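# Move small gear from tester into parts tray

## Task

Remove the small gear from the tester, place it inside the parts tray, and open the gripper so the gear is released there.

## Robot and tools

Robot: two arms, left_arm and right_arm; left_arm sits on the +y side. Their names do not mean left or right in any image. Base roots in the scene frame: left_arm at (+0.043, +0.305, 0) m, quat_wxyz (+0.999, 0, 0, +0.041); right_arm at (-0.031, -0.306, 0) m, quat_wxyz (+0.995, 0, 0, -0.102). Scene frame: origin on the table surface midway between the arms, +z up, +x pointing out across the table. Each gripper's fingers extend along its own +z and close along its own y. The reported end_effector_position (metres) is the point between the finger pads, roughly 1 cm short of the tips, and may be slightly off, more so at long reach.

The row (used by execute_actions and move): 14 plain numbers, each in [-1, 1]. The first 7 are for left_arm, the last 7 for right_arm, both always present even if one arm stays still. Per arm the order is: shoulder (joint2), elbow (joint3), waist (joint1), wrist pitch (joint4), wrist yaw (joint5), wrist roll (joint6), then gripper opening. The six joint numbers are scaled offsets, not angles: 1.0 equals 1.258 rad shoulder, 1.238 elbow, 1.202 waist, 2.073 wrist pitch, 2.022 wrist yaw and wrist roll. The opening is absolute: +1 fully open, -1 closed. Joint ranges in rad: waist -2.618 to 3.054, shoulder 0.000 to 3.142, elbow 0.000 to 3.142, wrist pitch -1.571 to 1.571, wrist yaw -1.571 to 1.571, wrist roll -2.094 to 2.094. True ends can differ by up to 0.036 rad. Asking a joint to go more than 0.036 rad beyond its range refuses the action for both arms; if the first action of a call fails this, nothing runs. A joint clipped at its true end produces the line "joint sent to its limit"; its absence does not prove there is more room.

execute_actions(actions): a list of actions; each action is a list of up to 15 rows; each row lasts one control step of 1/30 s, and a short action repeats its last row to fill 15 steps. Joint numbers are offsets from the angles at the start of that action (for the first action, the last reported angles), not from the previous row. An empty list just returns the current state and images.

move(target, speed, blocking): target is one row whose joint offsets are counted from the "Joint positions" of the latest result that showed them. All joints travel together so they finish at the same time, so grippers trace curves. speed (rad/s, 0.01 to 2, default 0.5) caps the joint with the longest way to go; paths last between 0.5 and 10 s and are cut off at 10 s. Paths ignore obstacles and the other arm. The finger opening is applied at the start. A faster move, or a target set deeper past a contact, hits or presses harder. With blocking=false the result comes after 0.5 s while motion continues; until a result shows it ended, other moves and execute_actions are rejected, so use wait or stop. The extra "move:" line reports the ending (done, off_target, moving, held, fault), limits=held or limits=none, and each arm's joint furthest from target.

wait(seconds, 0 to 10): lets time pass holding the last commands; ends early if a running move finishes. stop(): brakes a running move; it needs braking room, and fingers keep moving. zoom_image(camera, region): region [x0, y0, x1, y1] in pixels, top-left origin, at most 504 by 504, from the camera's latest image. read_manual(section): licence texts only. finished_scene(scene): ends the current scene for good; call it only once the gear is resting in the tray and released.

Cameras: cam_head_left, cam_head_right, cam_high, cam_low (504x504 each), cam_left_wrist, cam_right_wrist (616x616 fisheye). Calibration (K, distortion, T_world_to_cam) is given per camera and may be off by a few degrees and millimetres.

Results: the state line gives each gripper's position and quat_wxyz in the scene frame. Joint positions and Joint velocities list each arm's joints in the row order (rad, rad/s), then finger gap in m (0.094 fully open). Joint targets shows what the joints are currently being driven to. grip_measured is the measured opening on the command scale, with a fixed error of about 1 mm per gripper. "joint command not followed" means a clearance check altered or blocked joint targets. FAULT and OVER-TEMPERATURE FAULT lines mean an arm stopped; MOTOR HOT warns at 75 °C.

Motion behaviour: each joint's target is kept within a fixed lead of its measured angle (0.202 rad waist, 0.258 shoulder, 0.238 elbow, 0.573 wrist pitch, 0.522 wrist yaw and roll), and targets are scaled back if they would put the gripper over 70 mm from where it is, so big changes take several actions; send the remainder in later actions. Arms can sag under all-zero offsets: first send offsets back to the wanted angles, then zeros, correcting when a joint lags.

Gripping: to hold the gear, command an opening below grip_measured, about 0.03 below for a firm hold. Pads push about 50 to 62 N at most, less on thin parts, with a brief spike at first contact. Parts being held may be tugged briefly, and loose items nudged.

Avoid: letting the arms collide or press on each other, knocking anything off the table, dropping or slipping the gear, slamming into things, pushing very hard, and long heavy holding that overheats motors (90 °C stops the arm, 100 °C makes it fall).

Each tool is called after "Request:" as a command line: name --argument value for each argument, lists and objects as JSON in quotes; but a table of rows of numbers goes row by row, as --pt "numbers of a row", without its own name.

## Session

Request:
execute_actions --actions '[]'

Scene clock: 0.00 s.
left_arm: end_effector_position=(+0.5688, +0.5079, +0.1008) grip_measured=+1.000 end_effector_quat_wxyz=(+0.108, -0.123, +0.718, +0.677) | right_arm: end_effector_position=(+0.1895, -0.1757, +0.1098) grip_measured=+1.000 end_effector_quat_wxyz=(+0.096, +0.140, +0.931, +0.324)
Joint names: [shoulder, elbow, waist, wrist pitch, wrist yaw, wrist roll]
Joint positions: left_arm=[ 2.642  2.112 -0.036 -0.525 -1.501  0.189  0.094] | right_arm=[ 1.086  0.683  0.355 -0.74  -0.558  0.573  0.094]
Joint velocities: left_arm=[-0.012  0.002 -0.002  0.022  0.051  0.022  0.   ] | right_arm=[ 0.007  0.007 -0.002  0.022 -0.11  -0.022  0.   ]
Motor temperatures (°C, as the motors report them): left_arm=[24 24 25 26 24 23] | right_arm=[24 25 24 26 22 25]
Joint targets: left_arm=[2.623 2.124 -0.036 -0.523 -1.518 0.185] | right_arm=[1.079 0.695 0.355 -0.734 -0.564 0.567]
camera_calibration (this result's frames):
cam_left_wrist: T_world_to_cam=[[0.624293, -0.0646552, -0.77851, -0.249085], [-0.686879, -0.520116, -0.507618, 0.747318], [-0.372095, 0.851645, -0.369115, -0.0866553], [0, 0, 0, 1]] pos_world=[0.636575, 0.446387, 0.153451]
cam_right_wrist: T_world_to_cam=[[0.0736614, -0.78691, -0.612655, -0.0854481], [-0.967832, -0.204598, 0.146426, 0.175743], [-0.240572, 0.582162, -0.776668, 0.35862], [0, 0, 0, 1]] pos_world=[0.262658, -0.240058, 0.200445]

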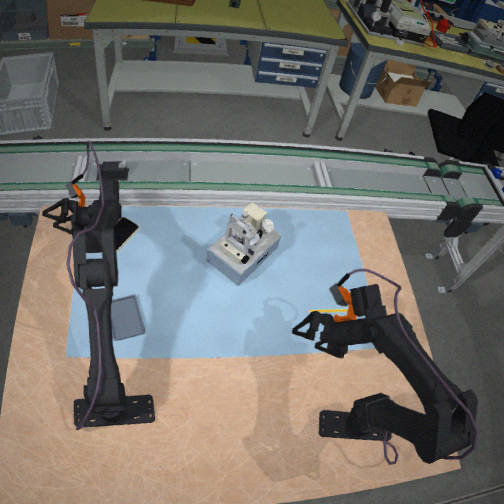

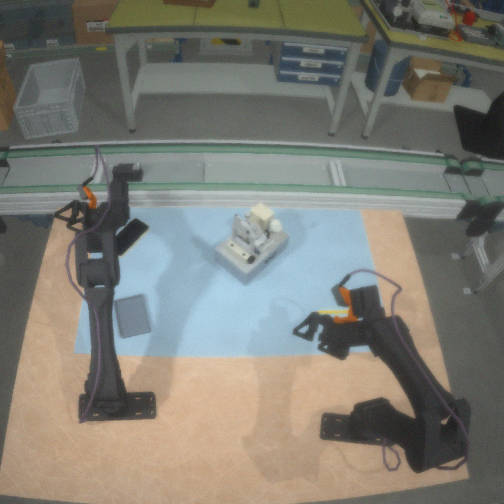

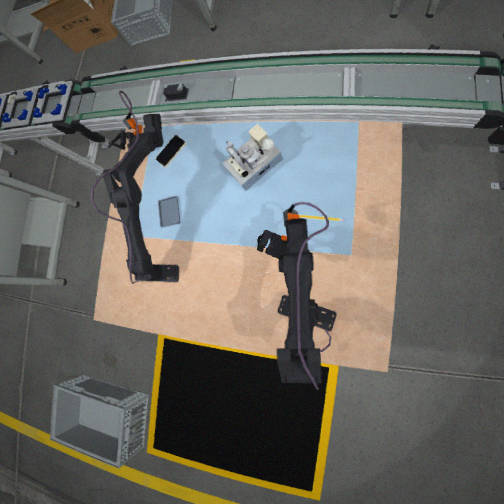

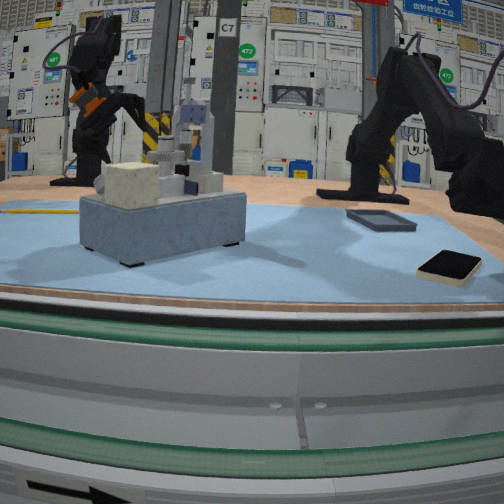

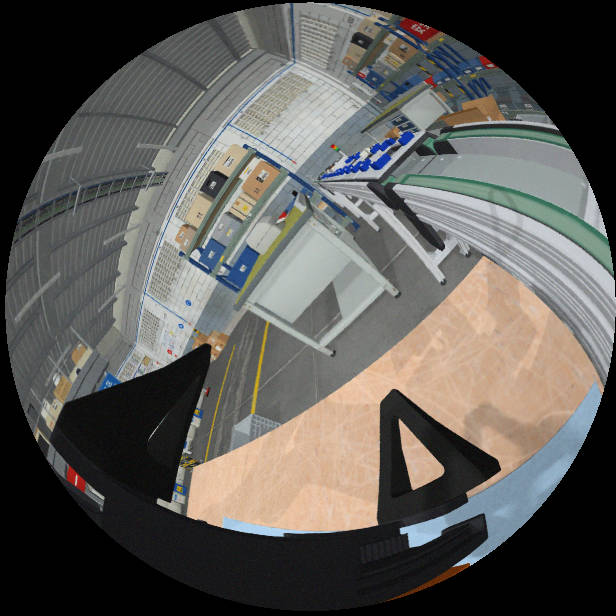

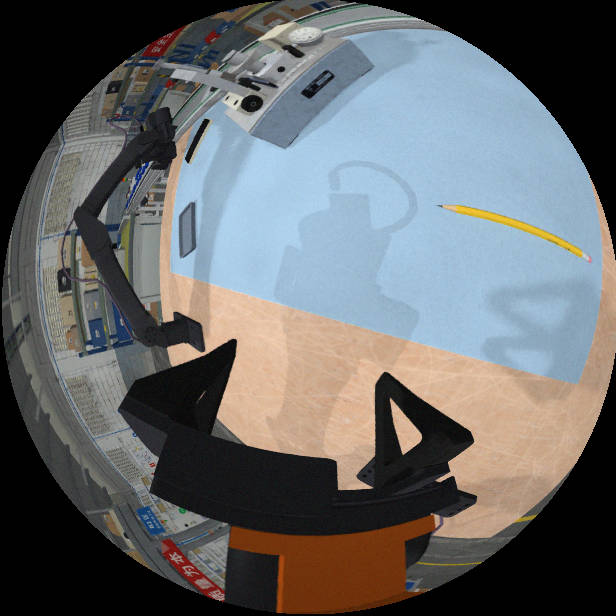

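Request:
zoom_image --camera "cam_high" --region '[200, 120, 300, 200]'

Request:
zoom_image --camera "cam_low" --region '[80, 60, 280, 270]'

Region (200, 120, 300, 200) of cam_high's 504x504 image, scaled by 5.040, with more detail than that image has; it fills the top 403 rows of this view, and the rest is white.

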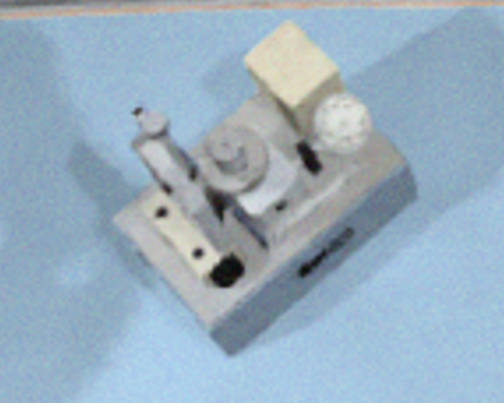

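Region (80, 60, 280, 270) of cam_low's 504x504 image, scaled by 2.400, with more detail than that image has; it fills the left 480 columns of this view, and the rest is white.

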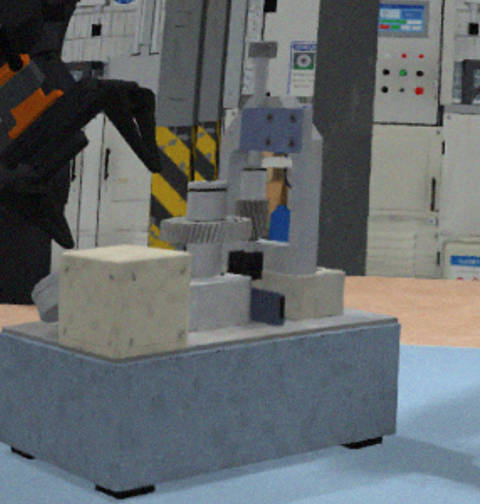

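Request:
move --target '[-0.67,-0.9,0,0.64,0.89,-0.093,-0.2,0.488,0.587,0.279,0.217,0.276,-0.283,1]' --speed 1.0

Scene clock: 5.13 s.
left_arm: end_effector_position=(+0.5834, +0.2794, +0.2242) grip_measured=-0.197 end_effector_quat_wxyz=(+0.685, +0.086, +0.718, -0.087) | right_arm: end_effector_position=(+0.4167, -0.0700, +0.2164) grip_measured=+1.000 end_effector_quat_wxyz=(+0.442, -0.210, +0.865, +0.114)
Joint names: [shoulder, elbow, waist, wrist pitch, wrist yaw, wrist roll]
Joint positions: left_arm=[ 1.826  1.004 -0.036  0.774  0.291  0.008  0.038] | right_arm=[ 1.695  1.379  0.684 -0.307 -0.009  0.007  0.094]
Joint velocities: left_arm=[ 0.022 -0.007  0.017 -0.081 -0.066 -0.037 -0.   ] | right_arm=[ 0.007  0.002  0.002 -0.051 -0.037  0.066  0.   ]
Motor temperatures (°C, as the motors report them): left_arm=[27 24 25 27 24 23] | right_arm=[25 27 24 27 22 25]
Joint targets: left_arm=[1.800 0.998 -0.036 0.801 0.299 0.001] | right_arm=[1.700 1.410 0.691 -0.290 0.000 0.000]
move: off_target (left_arm, right_arm); limits=none; left_arm: farthest joint: the shoulder, 0.027 radians from its target (0.843 radians at the start); right_arm: farthest joint: the elbow, 0.030 radians from its target (0.727 radians at the start)
camera_calibration (this result's frames):
cam_left_wrist: T_world_to_cam=[[-0.236376, -0.908095, 0.345674, 0.308878], [-0.572909, -0.157083, -0.804426, 0.599717], [0.784794, -0.388187, -0.483124, -0.144049], [0, 0, 0, 1]] pos_world=[0.529643, 0.318779, 0.306063]
cam_right_wrist: T_world_to_cam=[[0.614725, -0.766782, 0.184823, -0.350365], [-0.668892, -0.630976, -0.393005, 0.363949], [0.417968, 0.117963, -0.90077, 0.154495], [0, 0, 0, 1]] pos_world=[0.394246, -0.0572354, 0.346954]

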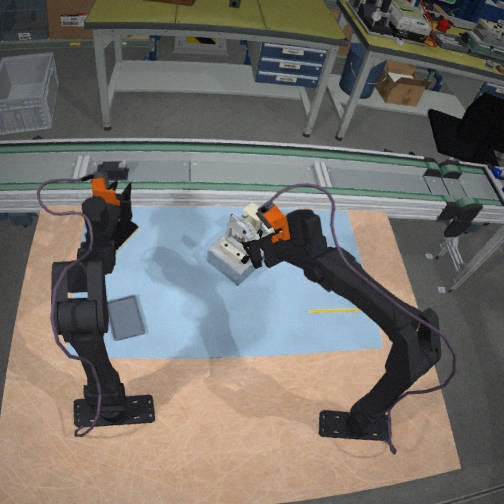

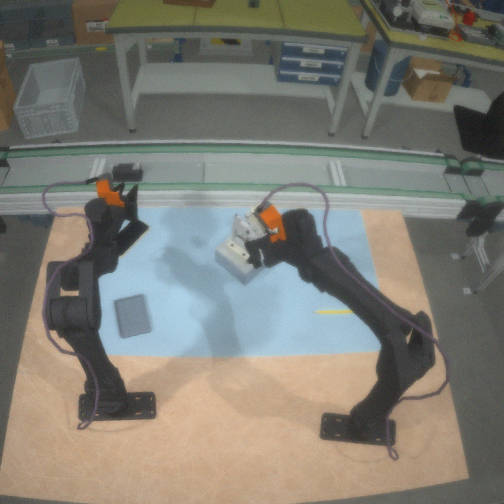

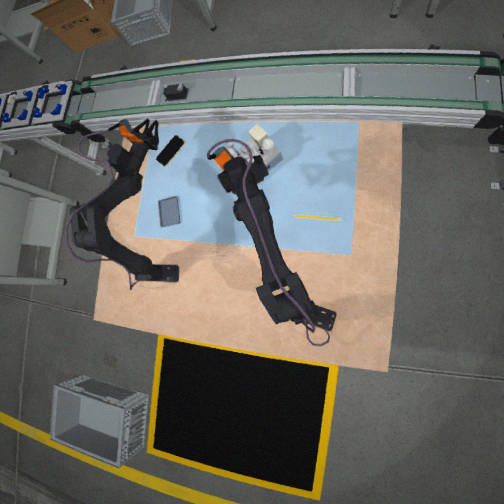

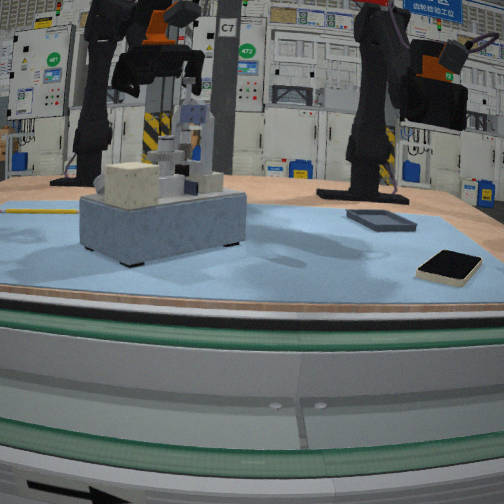

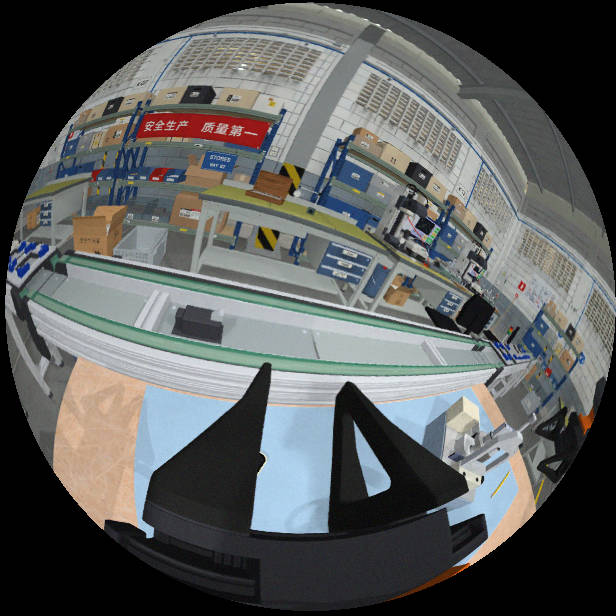

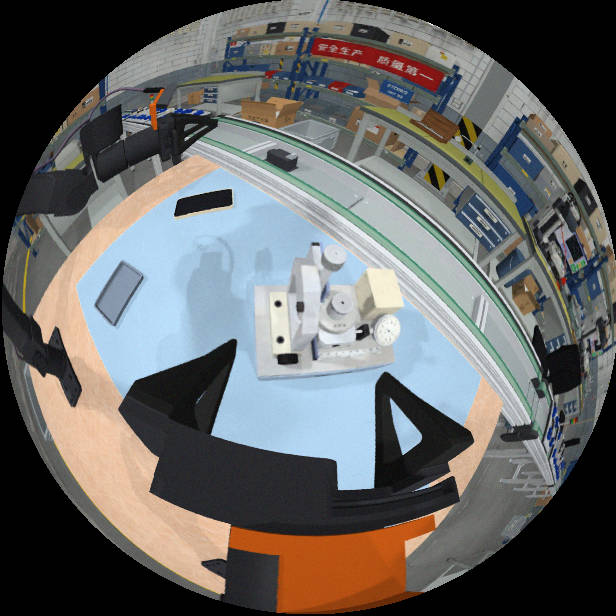

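Request:
move --target '[0.115,-0.262,-0.486,0.26,0,0,-0.2,0.21,0.2,-0.016,0.11,0,0,0.3]' --speed 0.5

Request:
zoom_image --camera "cam_left_wrist" --region '[160, 150, 460, 450]'

Request:
zoom_image --camera "cam_low" --region '[100, 10, 340, 230]'

Scene clock: 7.37 s.
left_arm: end_effector_position=(+0.4386, +0.0105, +0.1446) grip_measured=-0.197 end_effector_quat_wxyz=(+0.649, +0.288, +0.645, -0.283) | right_arm: end_effector_position=(+0.4962, -0.0352, +0.2217) grip_measured=+0.303 end_effector_quat_wxyz=(+0.511, -0.197, +0.827, +0.128)
Joint names: [shoulder, elbow, waist, wrist pitch, wrist yaw, wrist roll]
Joint positions: left_arm=[ 1.968  0.684 -0.62   1.286  0.292  0.008  0.038] | right_arm=[ 1.958  1.595  0.674 -0.097 -0.009  0.006  0.061]
Joint velocities: left_arm=[ 0.007 -0.007 -0.017 -0.066 -0.051 -0.022 -0.   ] | right_arm=[-0.007  0.012 -0.002  0.022  0.007  0.066  0.001]
Motor temperatures (°C, as the motors report them): left_arm=[27 24 25 27 24 23] | right_arm=[26 27 24 27 22 25]
Joint targets: left_arm=[1.970 0.680 -0.620 1.313 0.291 0.008] | right_arm=[1.959 1.627 0.665 -0.079 -0.009 0.007]
move: off_target (left_arm, right_arm); limits=none; left_arm: farthest joint: the wrist pitch, 0.027 radians from its target (0.538 radians at the start); right_arm: farthest joint: the elbow, 0.032 radians from its target (0.247 radians at the start)
camera_calibration (this result's frames):
cam_left_wrist: T_world_to_cam=[[-0.712808, -0.618079, 0.331486, 0.265953], [-0.529586, 0.164449, -0.832163, 0.39212], [0.45983, -0.768723, -0.444547, -0.0322755], [0, 0, 0, 1]] pos_world=[0.412076, 0.075085, 0.2238]
cam_right_wrist: T_world_to_cam=[[0.5782, -0.787322, 0.21403, -0.362569], [-0.607577, -0.590575, -0.531104, 0.442804], [0.544551, 0.177044, -0.819829, 0.0432059], [0, 0, 0, 1]] pos_world=[0.455147, -0.0315992, 0.348197]

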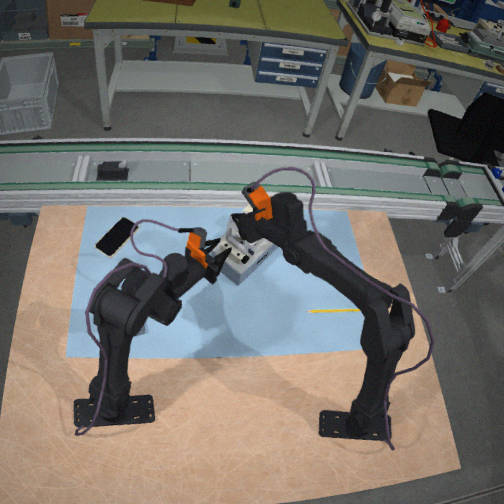

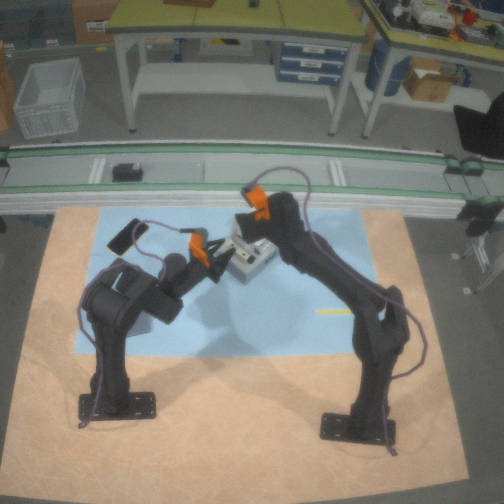

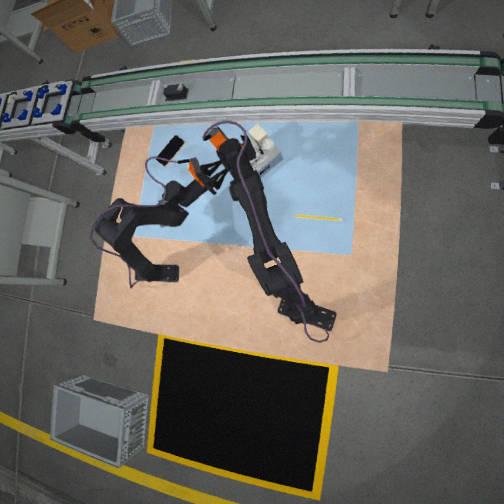

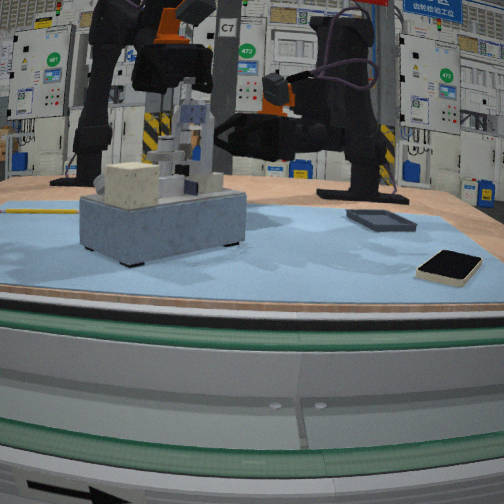

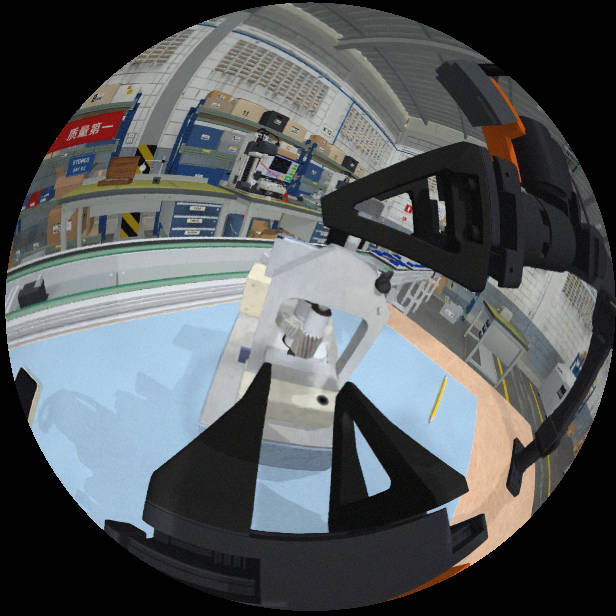

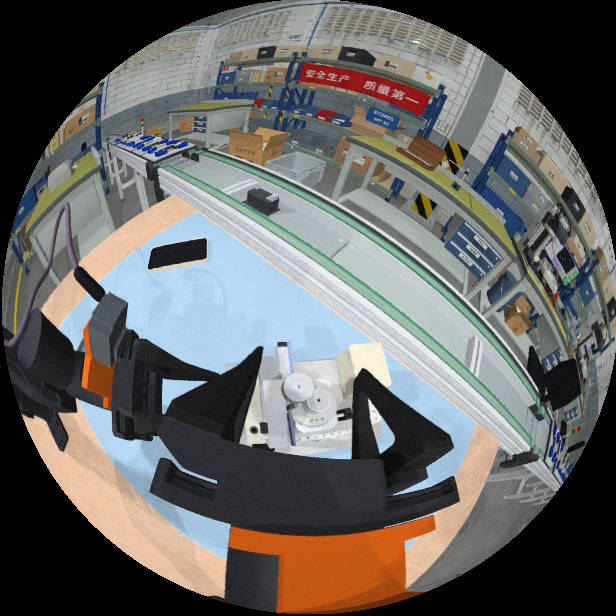

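Region (160, 150, 460, 450) of cam_left_wrist's 616x616 image, scaled by 1.680, with more detail than that image has.

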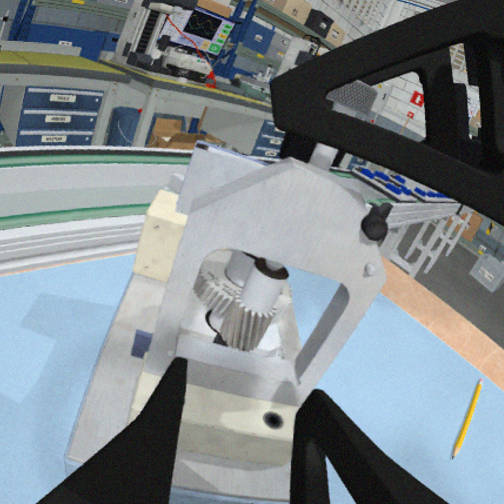

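Region (100, 10, 340, 230) of cam_low's 504x504 image, scaled by 2.100, with more detail than that image has; it fills the top 462 rows of this view, and the rest is white.

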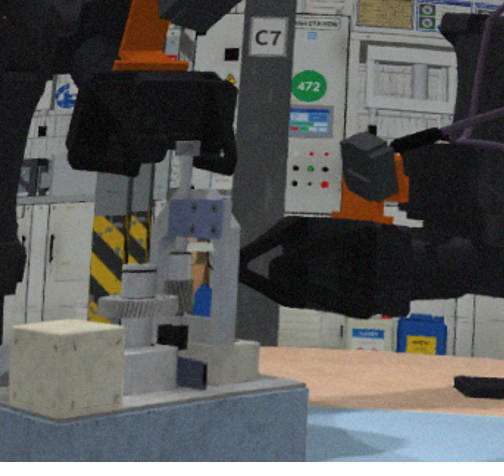

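Request:
move --target '[0,0,0,0.01,0,0,-0.2,0.02,0.02,0,0,0,0,0.3]' --speed 0.2

Request:
move --target '[0.138,0.247,-0.055,-0.045,-0.026,0,-0.2,0,0.025,0,0.01,0,0,-1]' --speed 0.15

Request:
zoom_image --camera "cam_left_wrist" --region '[160, 150, 460, 450]'

Request:
zoom_image --camera "cam_low" --region '[100, 10, 340, 230]'

Scene clock: 8.47 s.
left_arm: end_effector_position=(+0.4386, +0.0105, +0.1447) grip_measured=-0.197 end_effector_quat_wxyz=(+0.649, +0.288, +0.645, -0.283) | right_arm: end_effector_position=(+0.4983, -0.0341, +0.2065) grip_measured=+0.303 end_effector_quat_wxyz=(+0.500, -0.199, +0.833, +0.125)
Joint names: [shoulder, elbow, waist, wrist pitch, wrist yaw, wrist roll]
Joint positions: left_arm=[ 1.968  0.684 -0.62   1.287  0.292  0.008  0.038] | right_arm=[ 1.984  1.595  0.674 -0.098 -0.009  0.006  0.061]
Joint velocities: left_arm=[-0.007  0.002 -0.007  0.007  0.037 -0.007 -0.001] | right_arm=[-0.002 -0.007  0.012  0.051 -0.051 -0.007 -0.   ]
Motor temperatures (°C, as the motors report them): left_arm=[27 24 25 28 24 23] | right_arm=[26 27 24 27 22 25]
Joint targets: left_arm=[1.968 0.684 -0.620 1.307 0.292 0.008] | right_arm=[1.983 1.620 0.674 -0.097 -0.009 0.006]
move: off_target (right_arm); limits=none; left_arm: farthest joint: the wrist pitch, 0.020 radians from its target (0.020 radians at the start); right_arm: farthest joint: the elbow, 0.025 radians from its target (0.025 radians at the start)
camera_calibration (this result's frames):
cam_left_wrist: T_world_to_cam=[[-0.712916, -0.618015, 0.331374, 0.265985], [-0.529314, 0.164286, -0.832368, 0.392108], [0.459976, -0.768809, -0.444246, -0.032341], [0, 0, 0, 1]] pos_world=[0.41205, 0.0751006, 0.223871]
cam_right_wrist: T_world_to_cam=[[0.583317, -0.784726, 0.209633, -0.361255], [-0.620139, -0.596948, -0.509, 0.438135], [0.524566, 0.166906, -0.834849, 0.0421834], [0, 0, 0, 1]] pos_world=[0.460303, -0.0289837, 0.333959]

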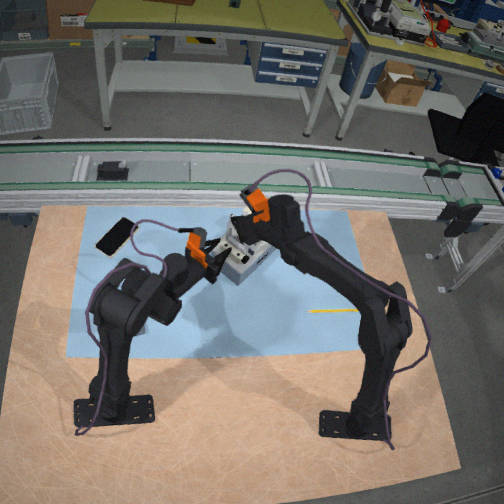

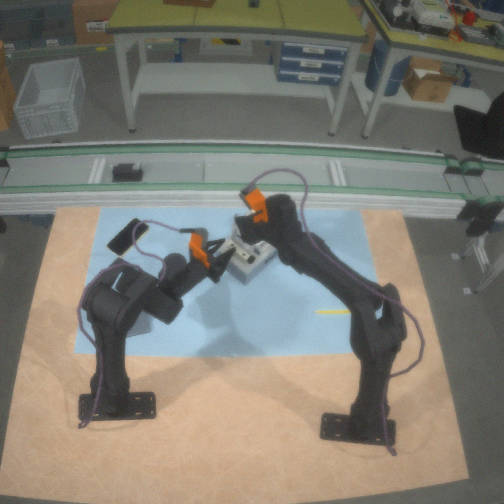

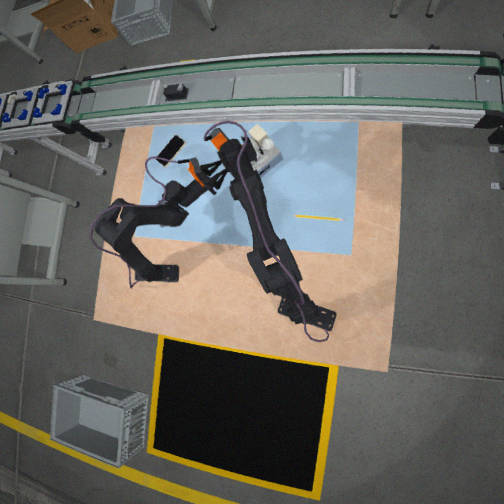

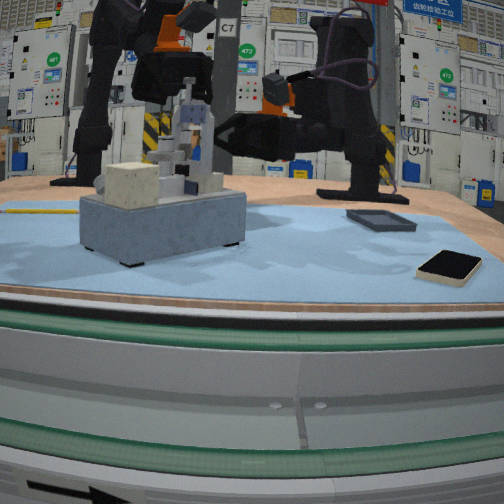

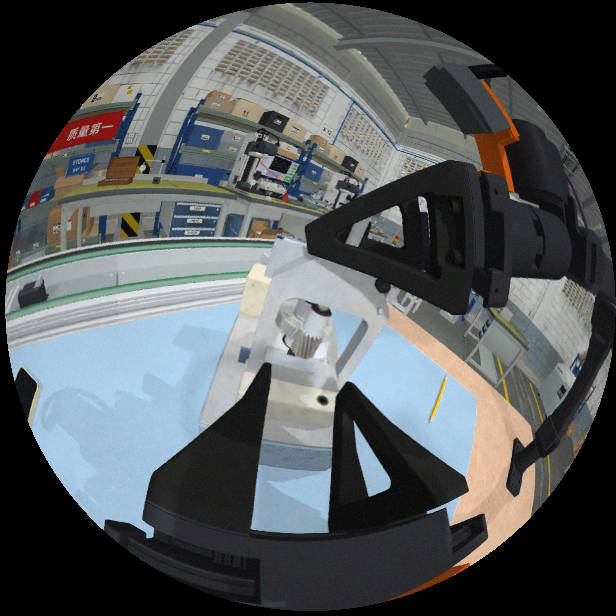

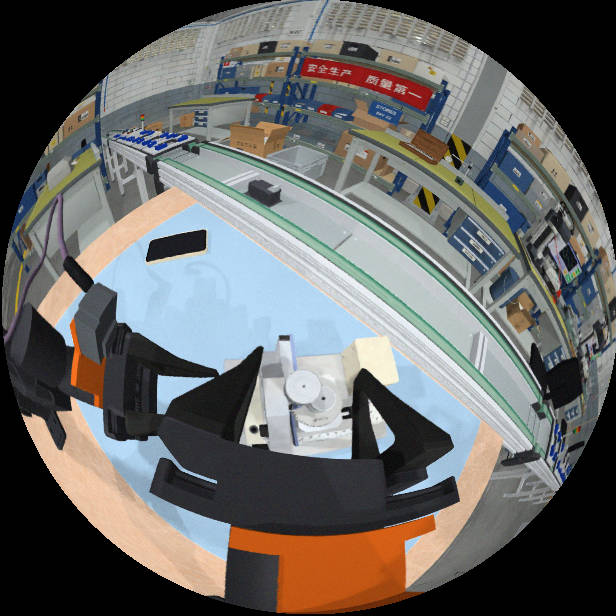

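Scene clock: 10.93 s.
left_arm: end_effector_position=(+0.4630, -0.0174, +0.1437) grip_measured=-0.199 end_effector_quat_wxyz=(+0.664, +0.287, +0.628, -0.287) | right_arm: end_effector_position=(+0.4918, -0.0207, +0.2081) grip_measured=-0.557 end_effector_quat_wxyz=(+0.490, -0.185, +0.835, +0.170)
Joint names: [shoulder, elbow, waist, wrist pitch, wrist yaw, wrist roll]
Joint positions: left_arm=[ 2.098  0.839 -0.649  1.307  0.27   0.008  0.038] | right_arm=[ 1.984  1.595  0.682 -0.092 -0.068  0.08   0.021]
Joint velocities: left_arm=[ 0.007 -0.012 -0.002  0.066  0.037 -0.066 -0.001] | right_arm=[-0.002 -0.002 -0.002  0.066  0.037  0.037 -0.   ]
Motor temperatures (°C, as the motors report them): left_arm=[27 25 25 28 24 23] | right_arm=[27 28 24 28 22 25]
Joint targets: left_arm=[2.142 0.990 -0.686 1.193 0.240 0.008] | right_arm=[1.984 1.626 0.674 -0.077 -0.009 0.007]
move: off_target (left_arm, right_arm); limits=none; left_arm: farthest joint: the elbow, 0.150 radians from its target (0.305 radians at the start); right_arm: farthest joint: the wrist roll, 0.074 radians from its target (0.000 radians at the start)
camera_calibration (this result's frames):
cam_left_wrist: T_world_to_cam=[[-0.729841, -0.605285, 0.317746, 0.276467], [-0.495117, 0.147535, -0.856208, 0.39618], [0.471372, -0.782217, -0.407364, -0.0762954], [0, 0, 0, 1]] pos_world=[0.433896, 0.0492118, 0.220287]
cam_right_wrist: T_world_to_cam=[[0.609538, -0.783628, 0.119965, -0.341524], [-0.62607, -0.568661, -0.533536, 0.451458], [0.486313, 0.250104, -0.837226, 0.0656772], [0, 0, 0, 1]] pos_world=[0.458876, -0.0273277, 0.336827]

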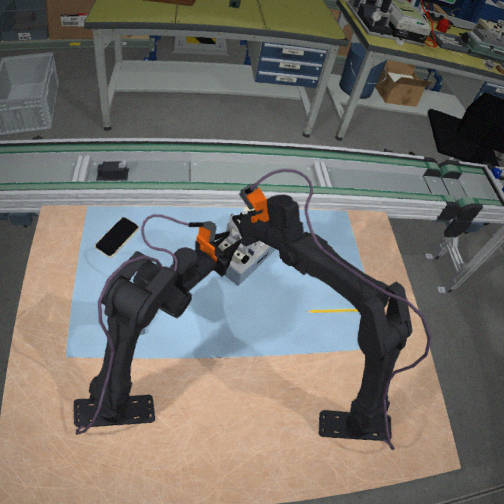

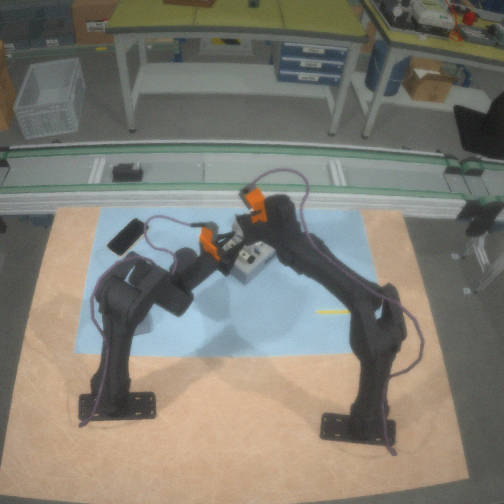

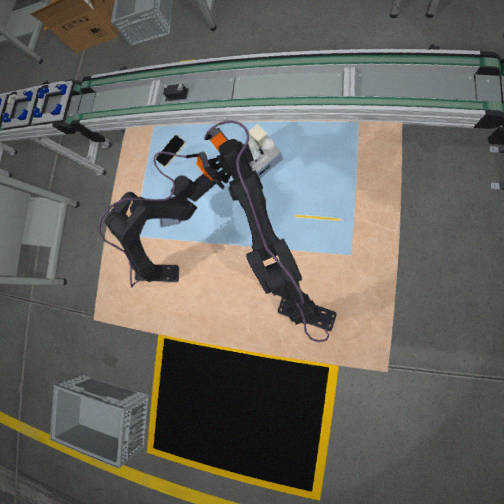

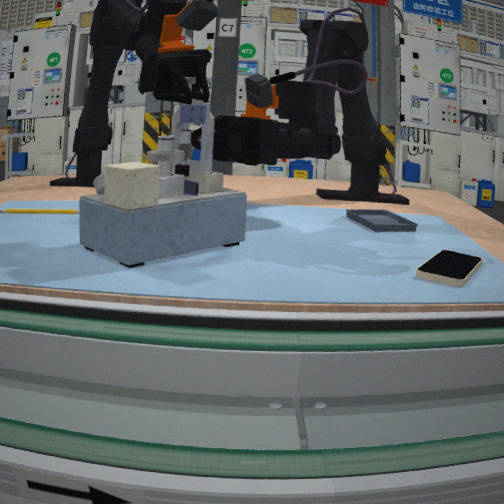

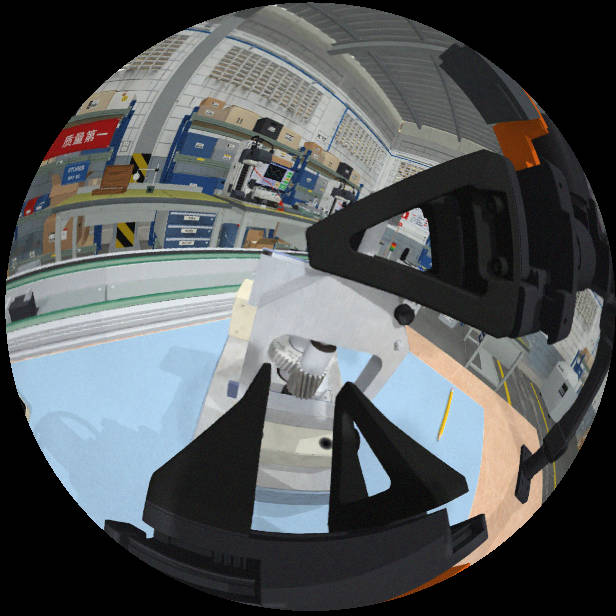

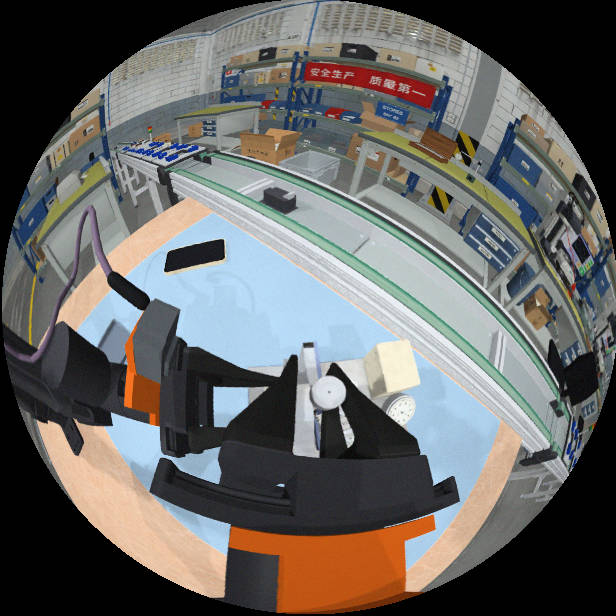

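Region (160, 150, 460, 450) of cam_left_wrist's 616x616 image, scaled by 1.680, with more detail than that image has.

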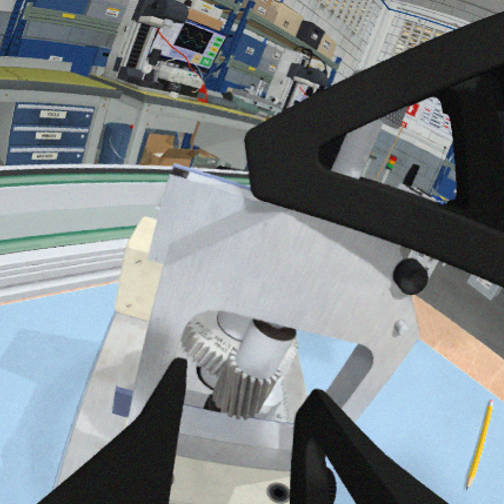

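Region (100, 10, 340, 230) of cam_low's 504x504 image, scaled by 2.100, with more detail than that image has; it fills the top 462 rows of this view, and the rest is white.

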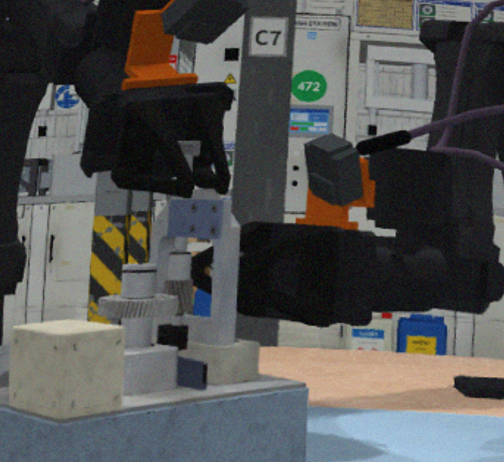

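Request:
execute_actions --actions '[]'

Scene clock: 11.57 s.
left_arm: end_effector_position=(+0.4630, -0.0174, +0.1437) grip_measured=-0.199 end_effector_quat_wxyz=(+0.664, +0.287, +0.628, -0.287) | right_arm: end_effector_position=(+0.4918, -0.0207, +0.2081) grip_measured=-0.557 end_effector_quat_wxyz=(+0.490, -0.185, +0.835, +0.170)
Joint names: [shoulder, elbow, waist, wrist pitch, wrist yaw, wrist roll]
Joint positions: left_arm=[ 2.098  0.839 -0.649  1.307  0.27   0.008  0.038] | right_arm=[ 1.984  1.595  0.682 -0.092 -0.068  0.08   0.021]
Joint velocities: left_arm=[ 0.007 -0.007 -0.002 -0.051  0.037 -0.095  0.001] | right_arm=[ 0.002 -0.002 -0.007 -0.007 -0.037  0.037  0.   ]
Motor temperatures (°C, as the motors report them): left_arm=[27 26 25 28 24 23] | right_arm=[27 28 24 28 22 25]
Joint targets: left_arm=[2.142 0.990 -0.686 1.193 0.240 0.008] | right_arm=[1.984 1.626 0.674 -0.077 -0.009 0.007]
camera_calibration (this result's frames):
cam_left_wrist: T_world_to_cam=[[-0.729841, -0.605285, 0.317746, 0.276467], [-0.495117, 0.147535, -0.856208, 0.39618], [0.471372, -0.782217, -0.407364, -0.0762954], [0, 0, 0, 1]] pos_world=[0.433896, 0.0492118, 0.220287]
cam_right_wrist: T_world_to_cam=[[0.609538, -0.783628, 0.119965, -0.341524], [-0.62607, -0.568661, -0.533536, 0.451458], [0.486313, 0.250104, -0.837226, 0.0656772], [0, 0, 0, 1]] pos_world=[0.458876, -0.0273277, 0.336827]

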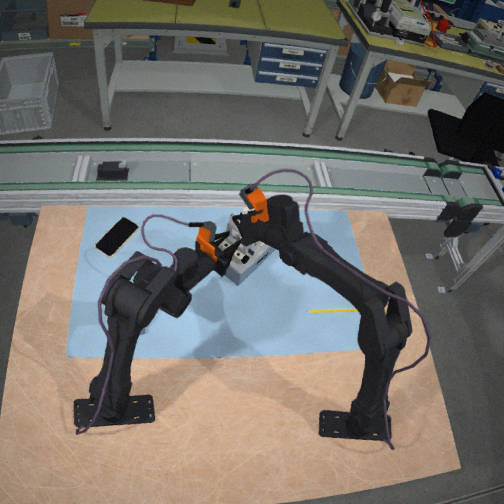

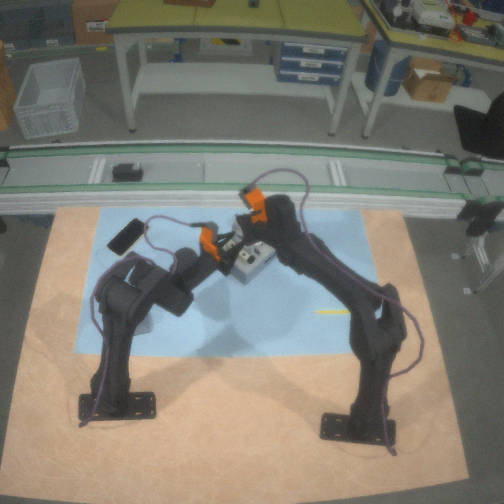

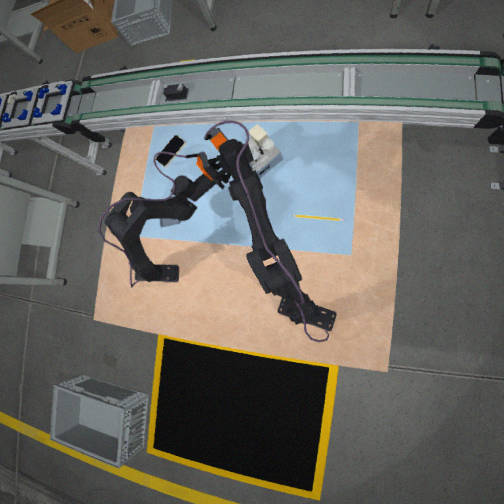

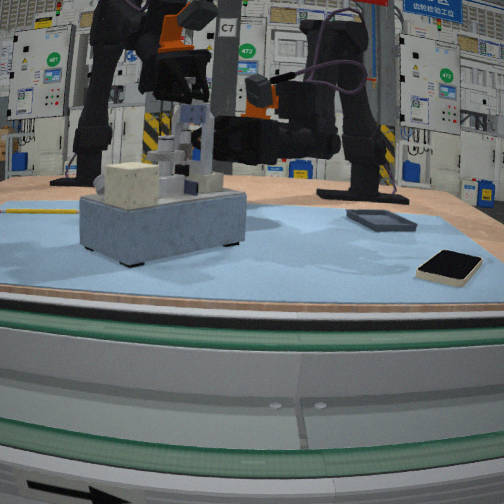

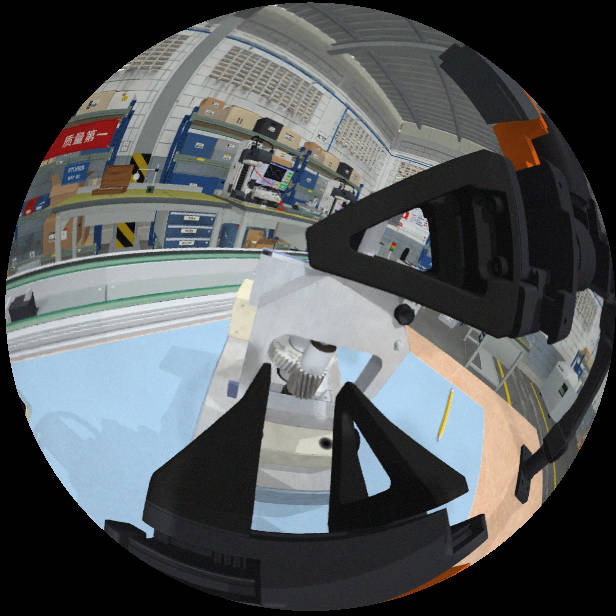

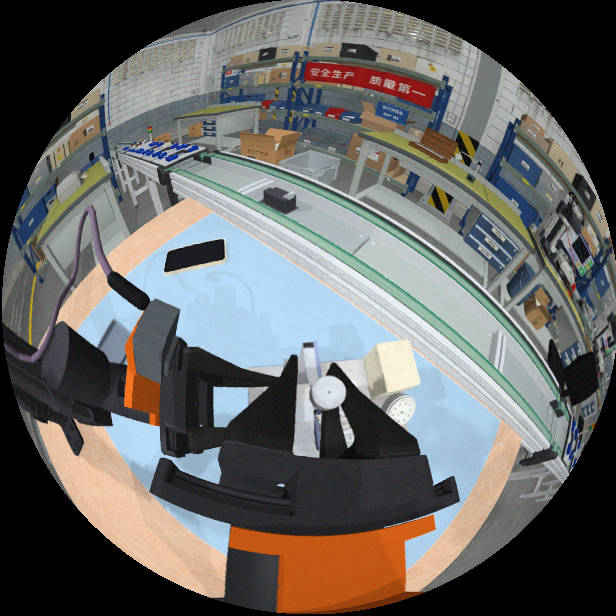

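Request:
execute_actions --actions '[[[-0.05,-0.06,0,0,0,0,-0.2,0,0.025,0,0,0.03,-0.04,0]],[[0,0.02,0,0,0,0,-0.2,-0.015,0.06,0,0.03,0,0,0]],[[0,0.02,0,0,0,0,-0.2,0,0.025,0,0.01,0,0,0]]]'

Request:
zoom_image --camera "cam_low" --region '[100,30,300,230]'

Scene clock: 13.27 s.
left_arm: end_effector_position=(+0.4504, -0.0089, +0.1358) grip_measured=-0.199 end_effector_quat_wxyz=(+0.653, +0.289, +0.639, -0.285) | right_arm: end_effector_position=(+0.5072, -0.0228, +0.2430) grip_measured=-0.003 end_effector_quat_wxyz=(+0.542, -0.197, +0.804, +0.142)
Joint names: [shoulder, elbow, waist, wrist pitch, wrist yaw, wrist roll]
Joint positions: left_arm=[ 2.064  0.77  -0.648  1.311  0.27   0.008  0.038] | right_arm=[ 1.986  1.646  0.682 -0.041 -0.018  0.008  0.047]
Joint velocities: left_arm=[-0.012 -0.017  0.017 -0.022 -0.037 -0.007 -0.001] | right_arm=[-0.002  0.007 -0.012  0.022 -0.051 -0.051  0.   ]
Motor temperatures (°C, as the motors report them): left_arm=[27 26 25 28 24 23] | right_arm=[28 28 24 28 22 25]
Joint targets: left_arm=[2.064 0.795 -0.648 1.311 0.270 0.008] | right_arm=[1.986 1.677 0.682 -0.024 -0.018 0.008]
camera_calibration (this result's frames):
cam_left_wrist: T_world_to_cam=[[-0.720427, -0.611656, 0.326897, 0.269439], [-0.518229, 0.161534, -0.839848, 0.390199], [0.460894, -0.774457, -0.433351, -0.0585775], [0, 0, 0, 1]] pos_world=[0.423322, 0.0564078, 0.214245]
cam_right_wrist: T_world_to_cam=[[0.575276, -0.787559, 0.220927, -0.36389], [-0.560189, -0.576153, -0.595177, 0.459953], [0.596025, 0.21863, -0.772629, 0.015869], [0, 0, 0, 1]] pos_world=[0.45754, -0.0250515, 0.366407]

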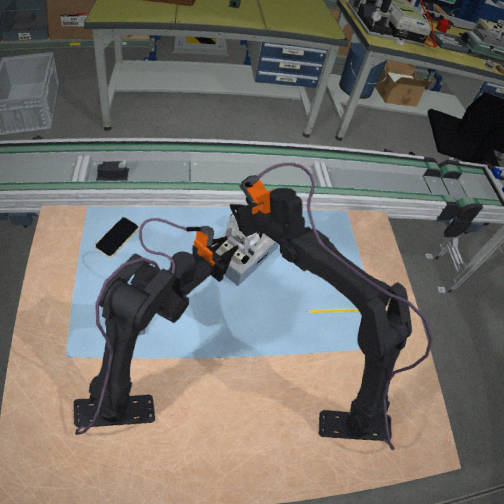

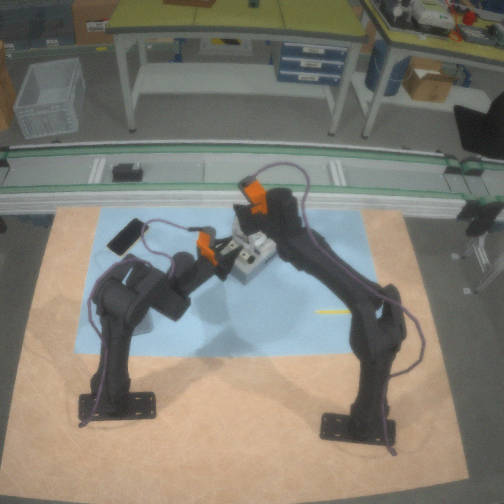

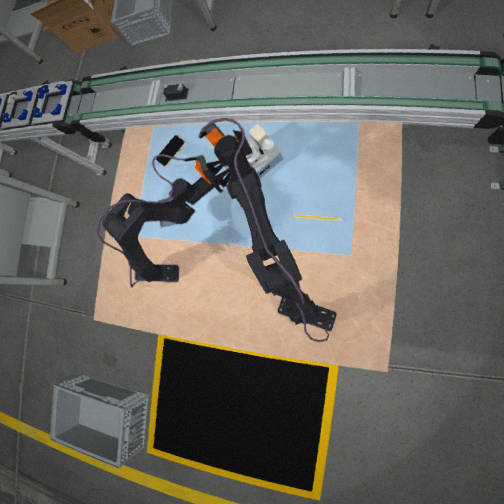

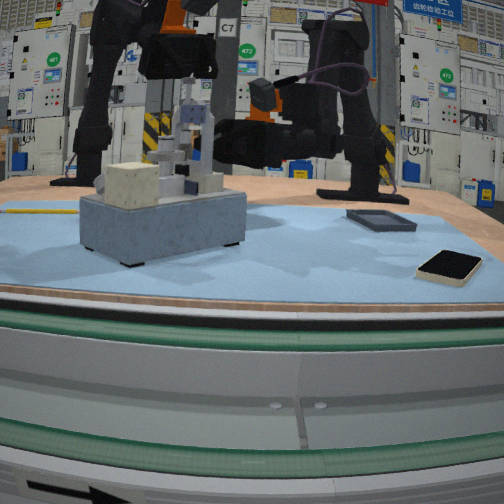

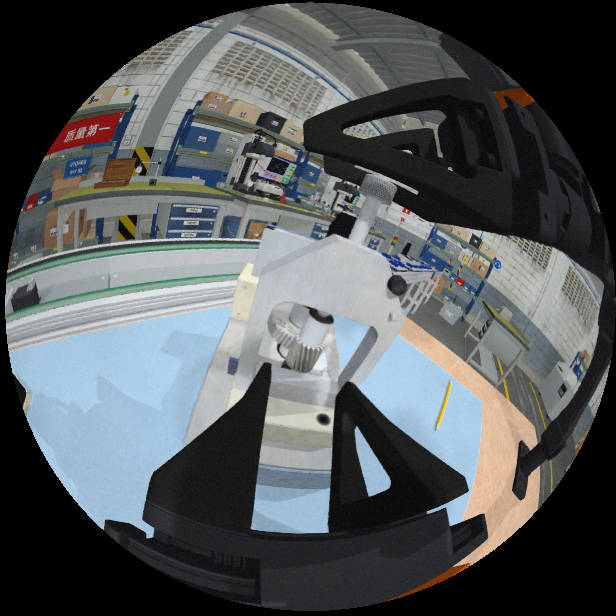

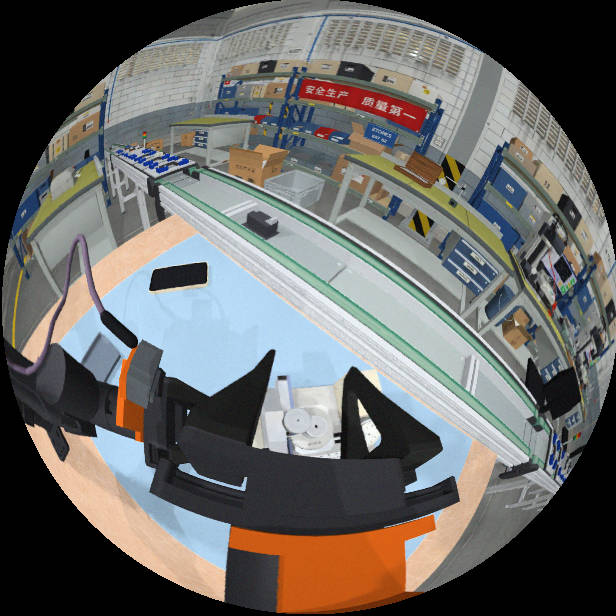

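Region (100, 30, 300, 230) of cam_low's 504x504 image, scaled by 2.520, with more detail than that image has.

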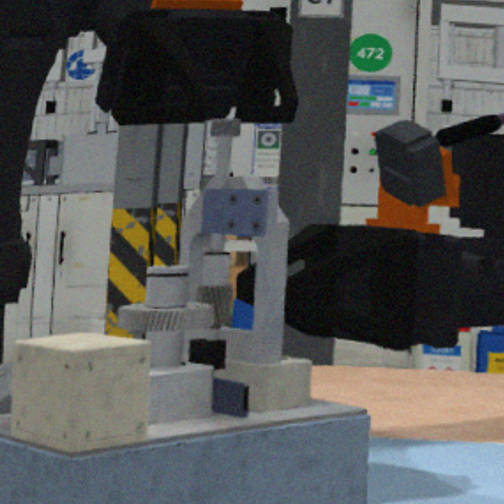

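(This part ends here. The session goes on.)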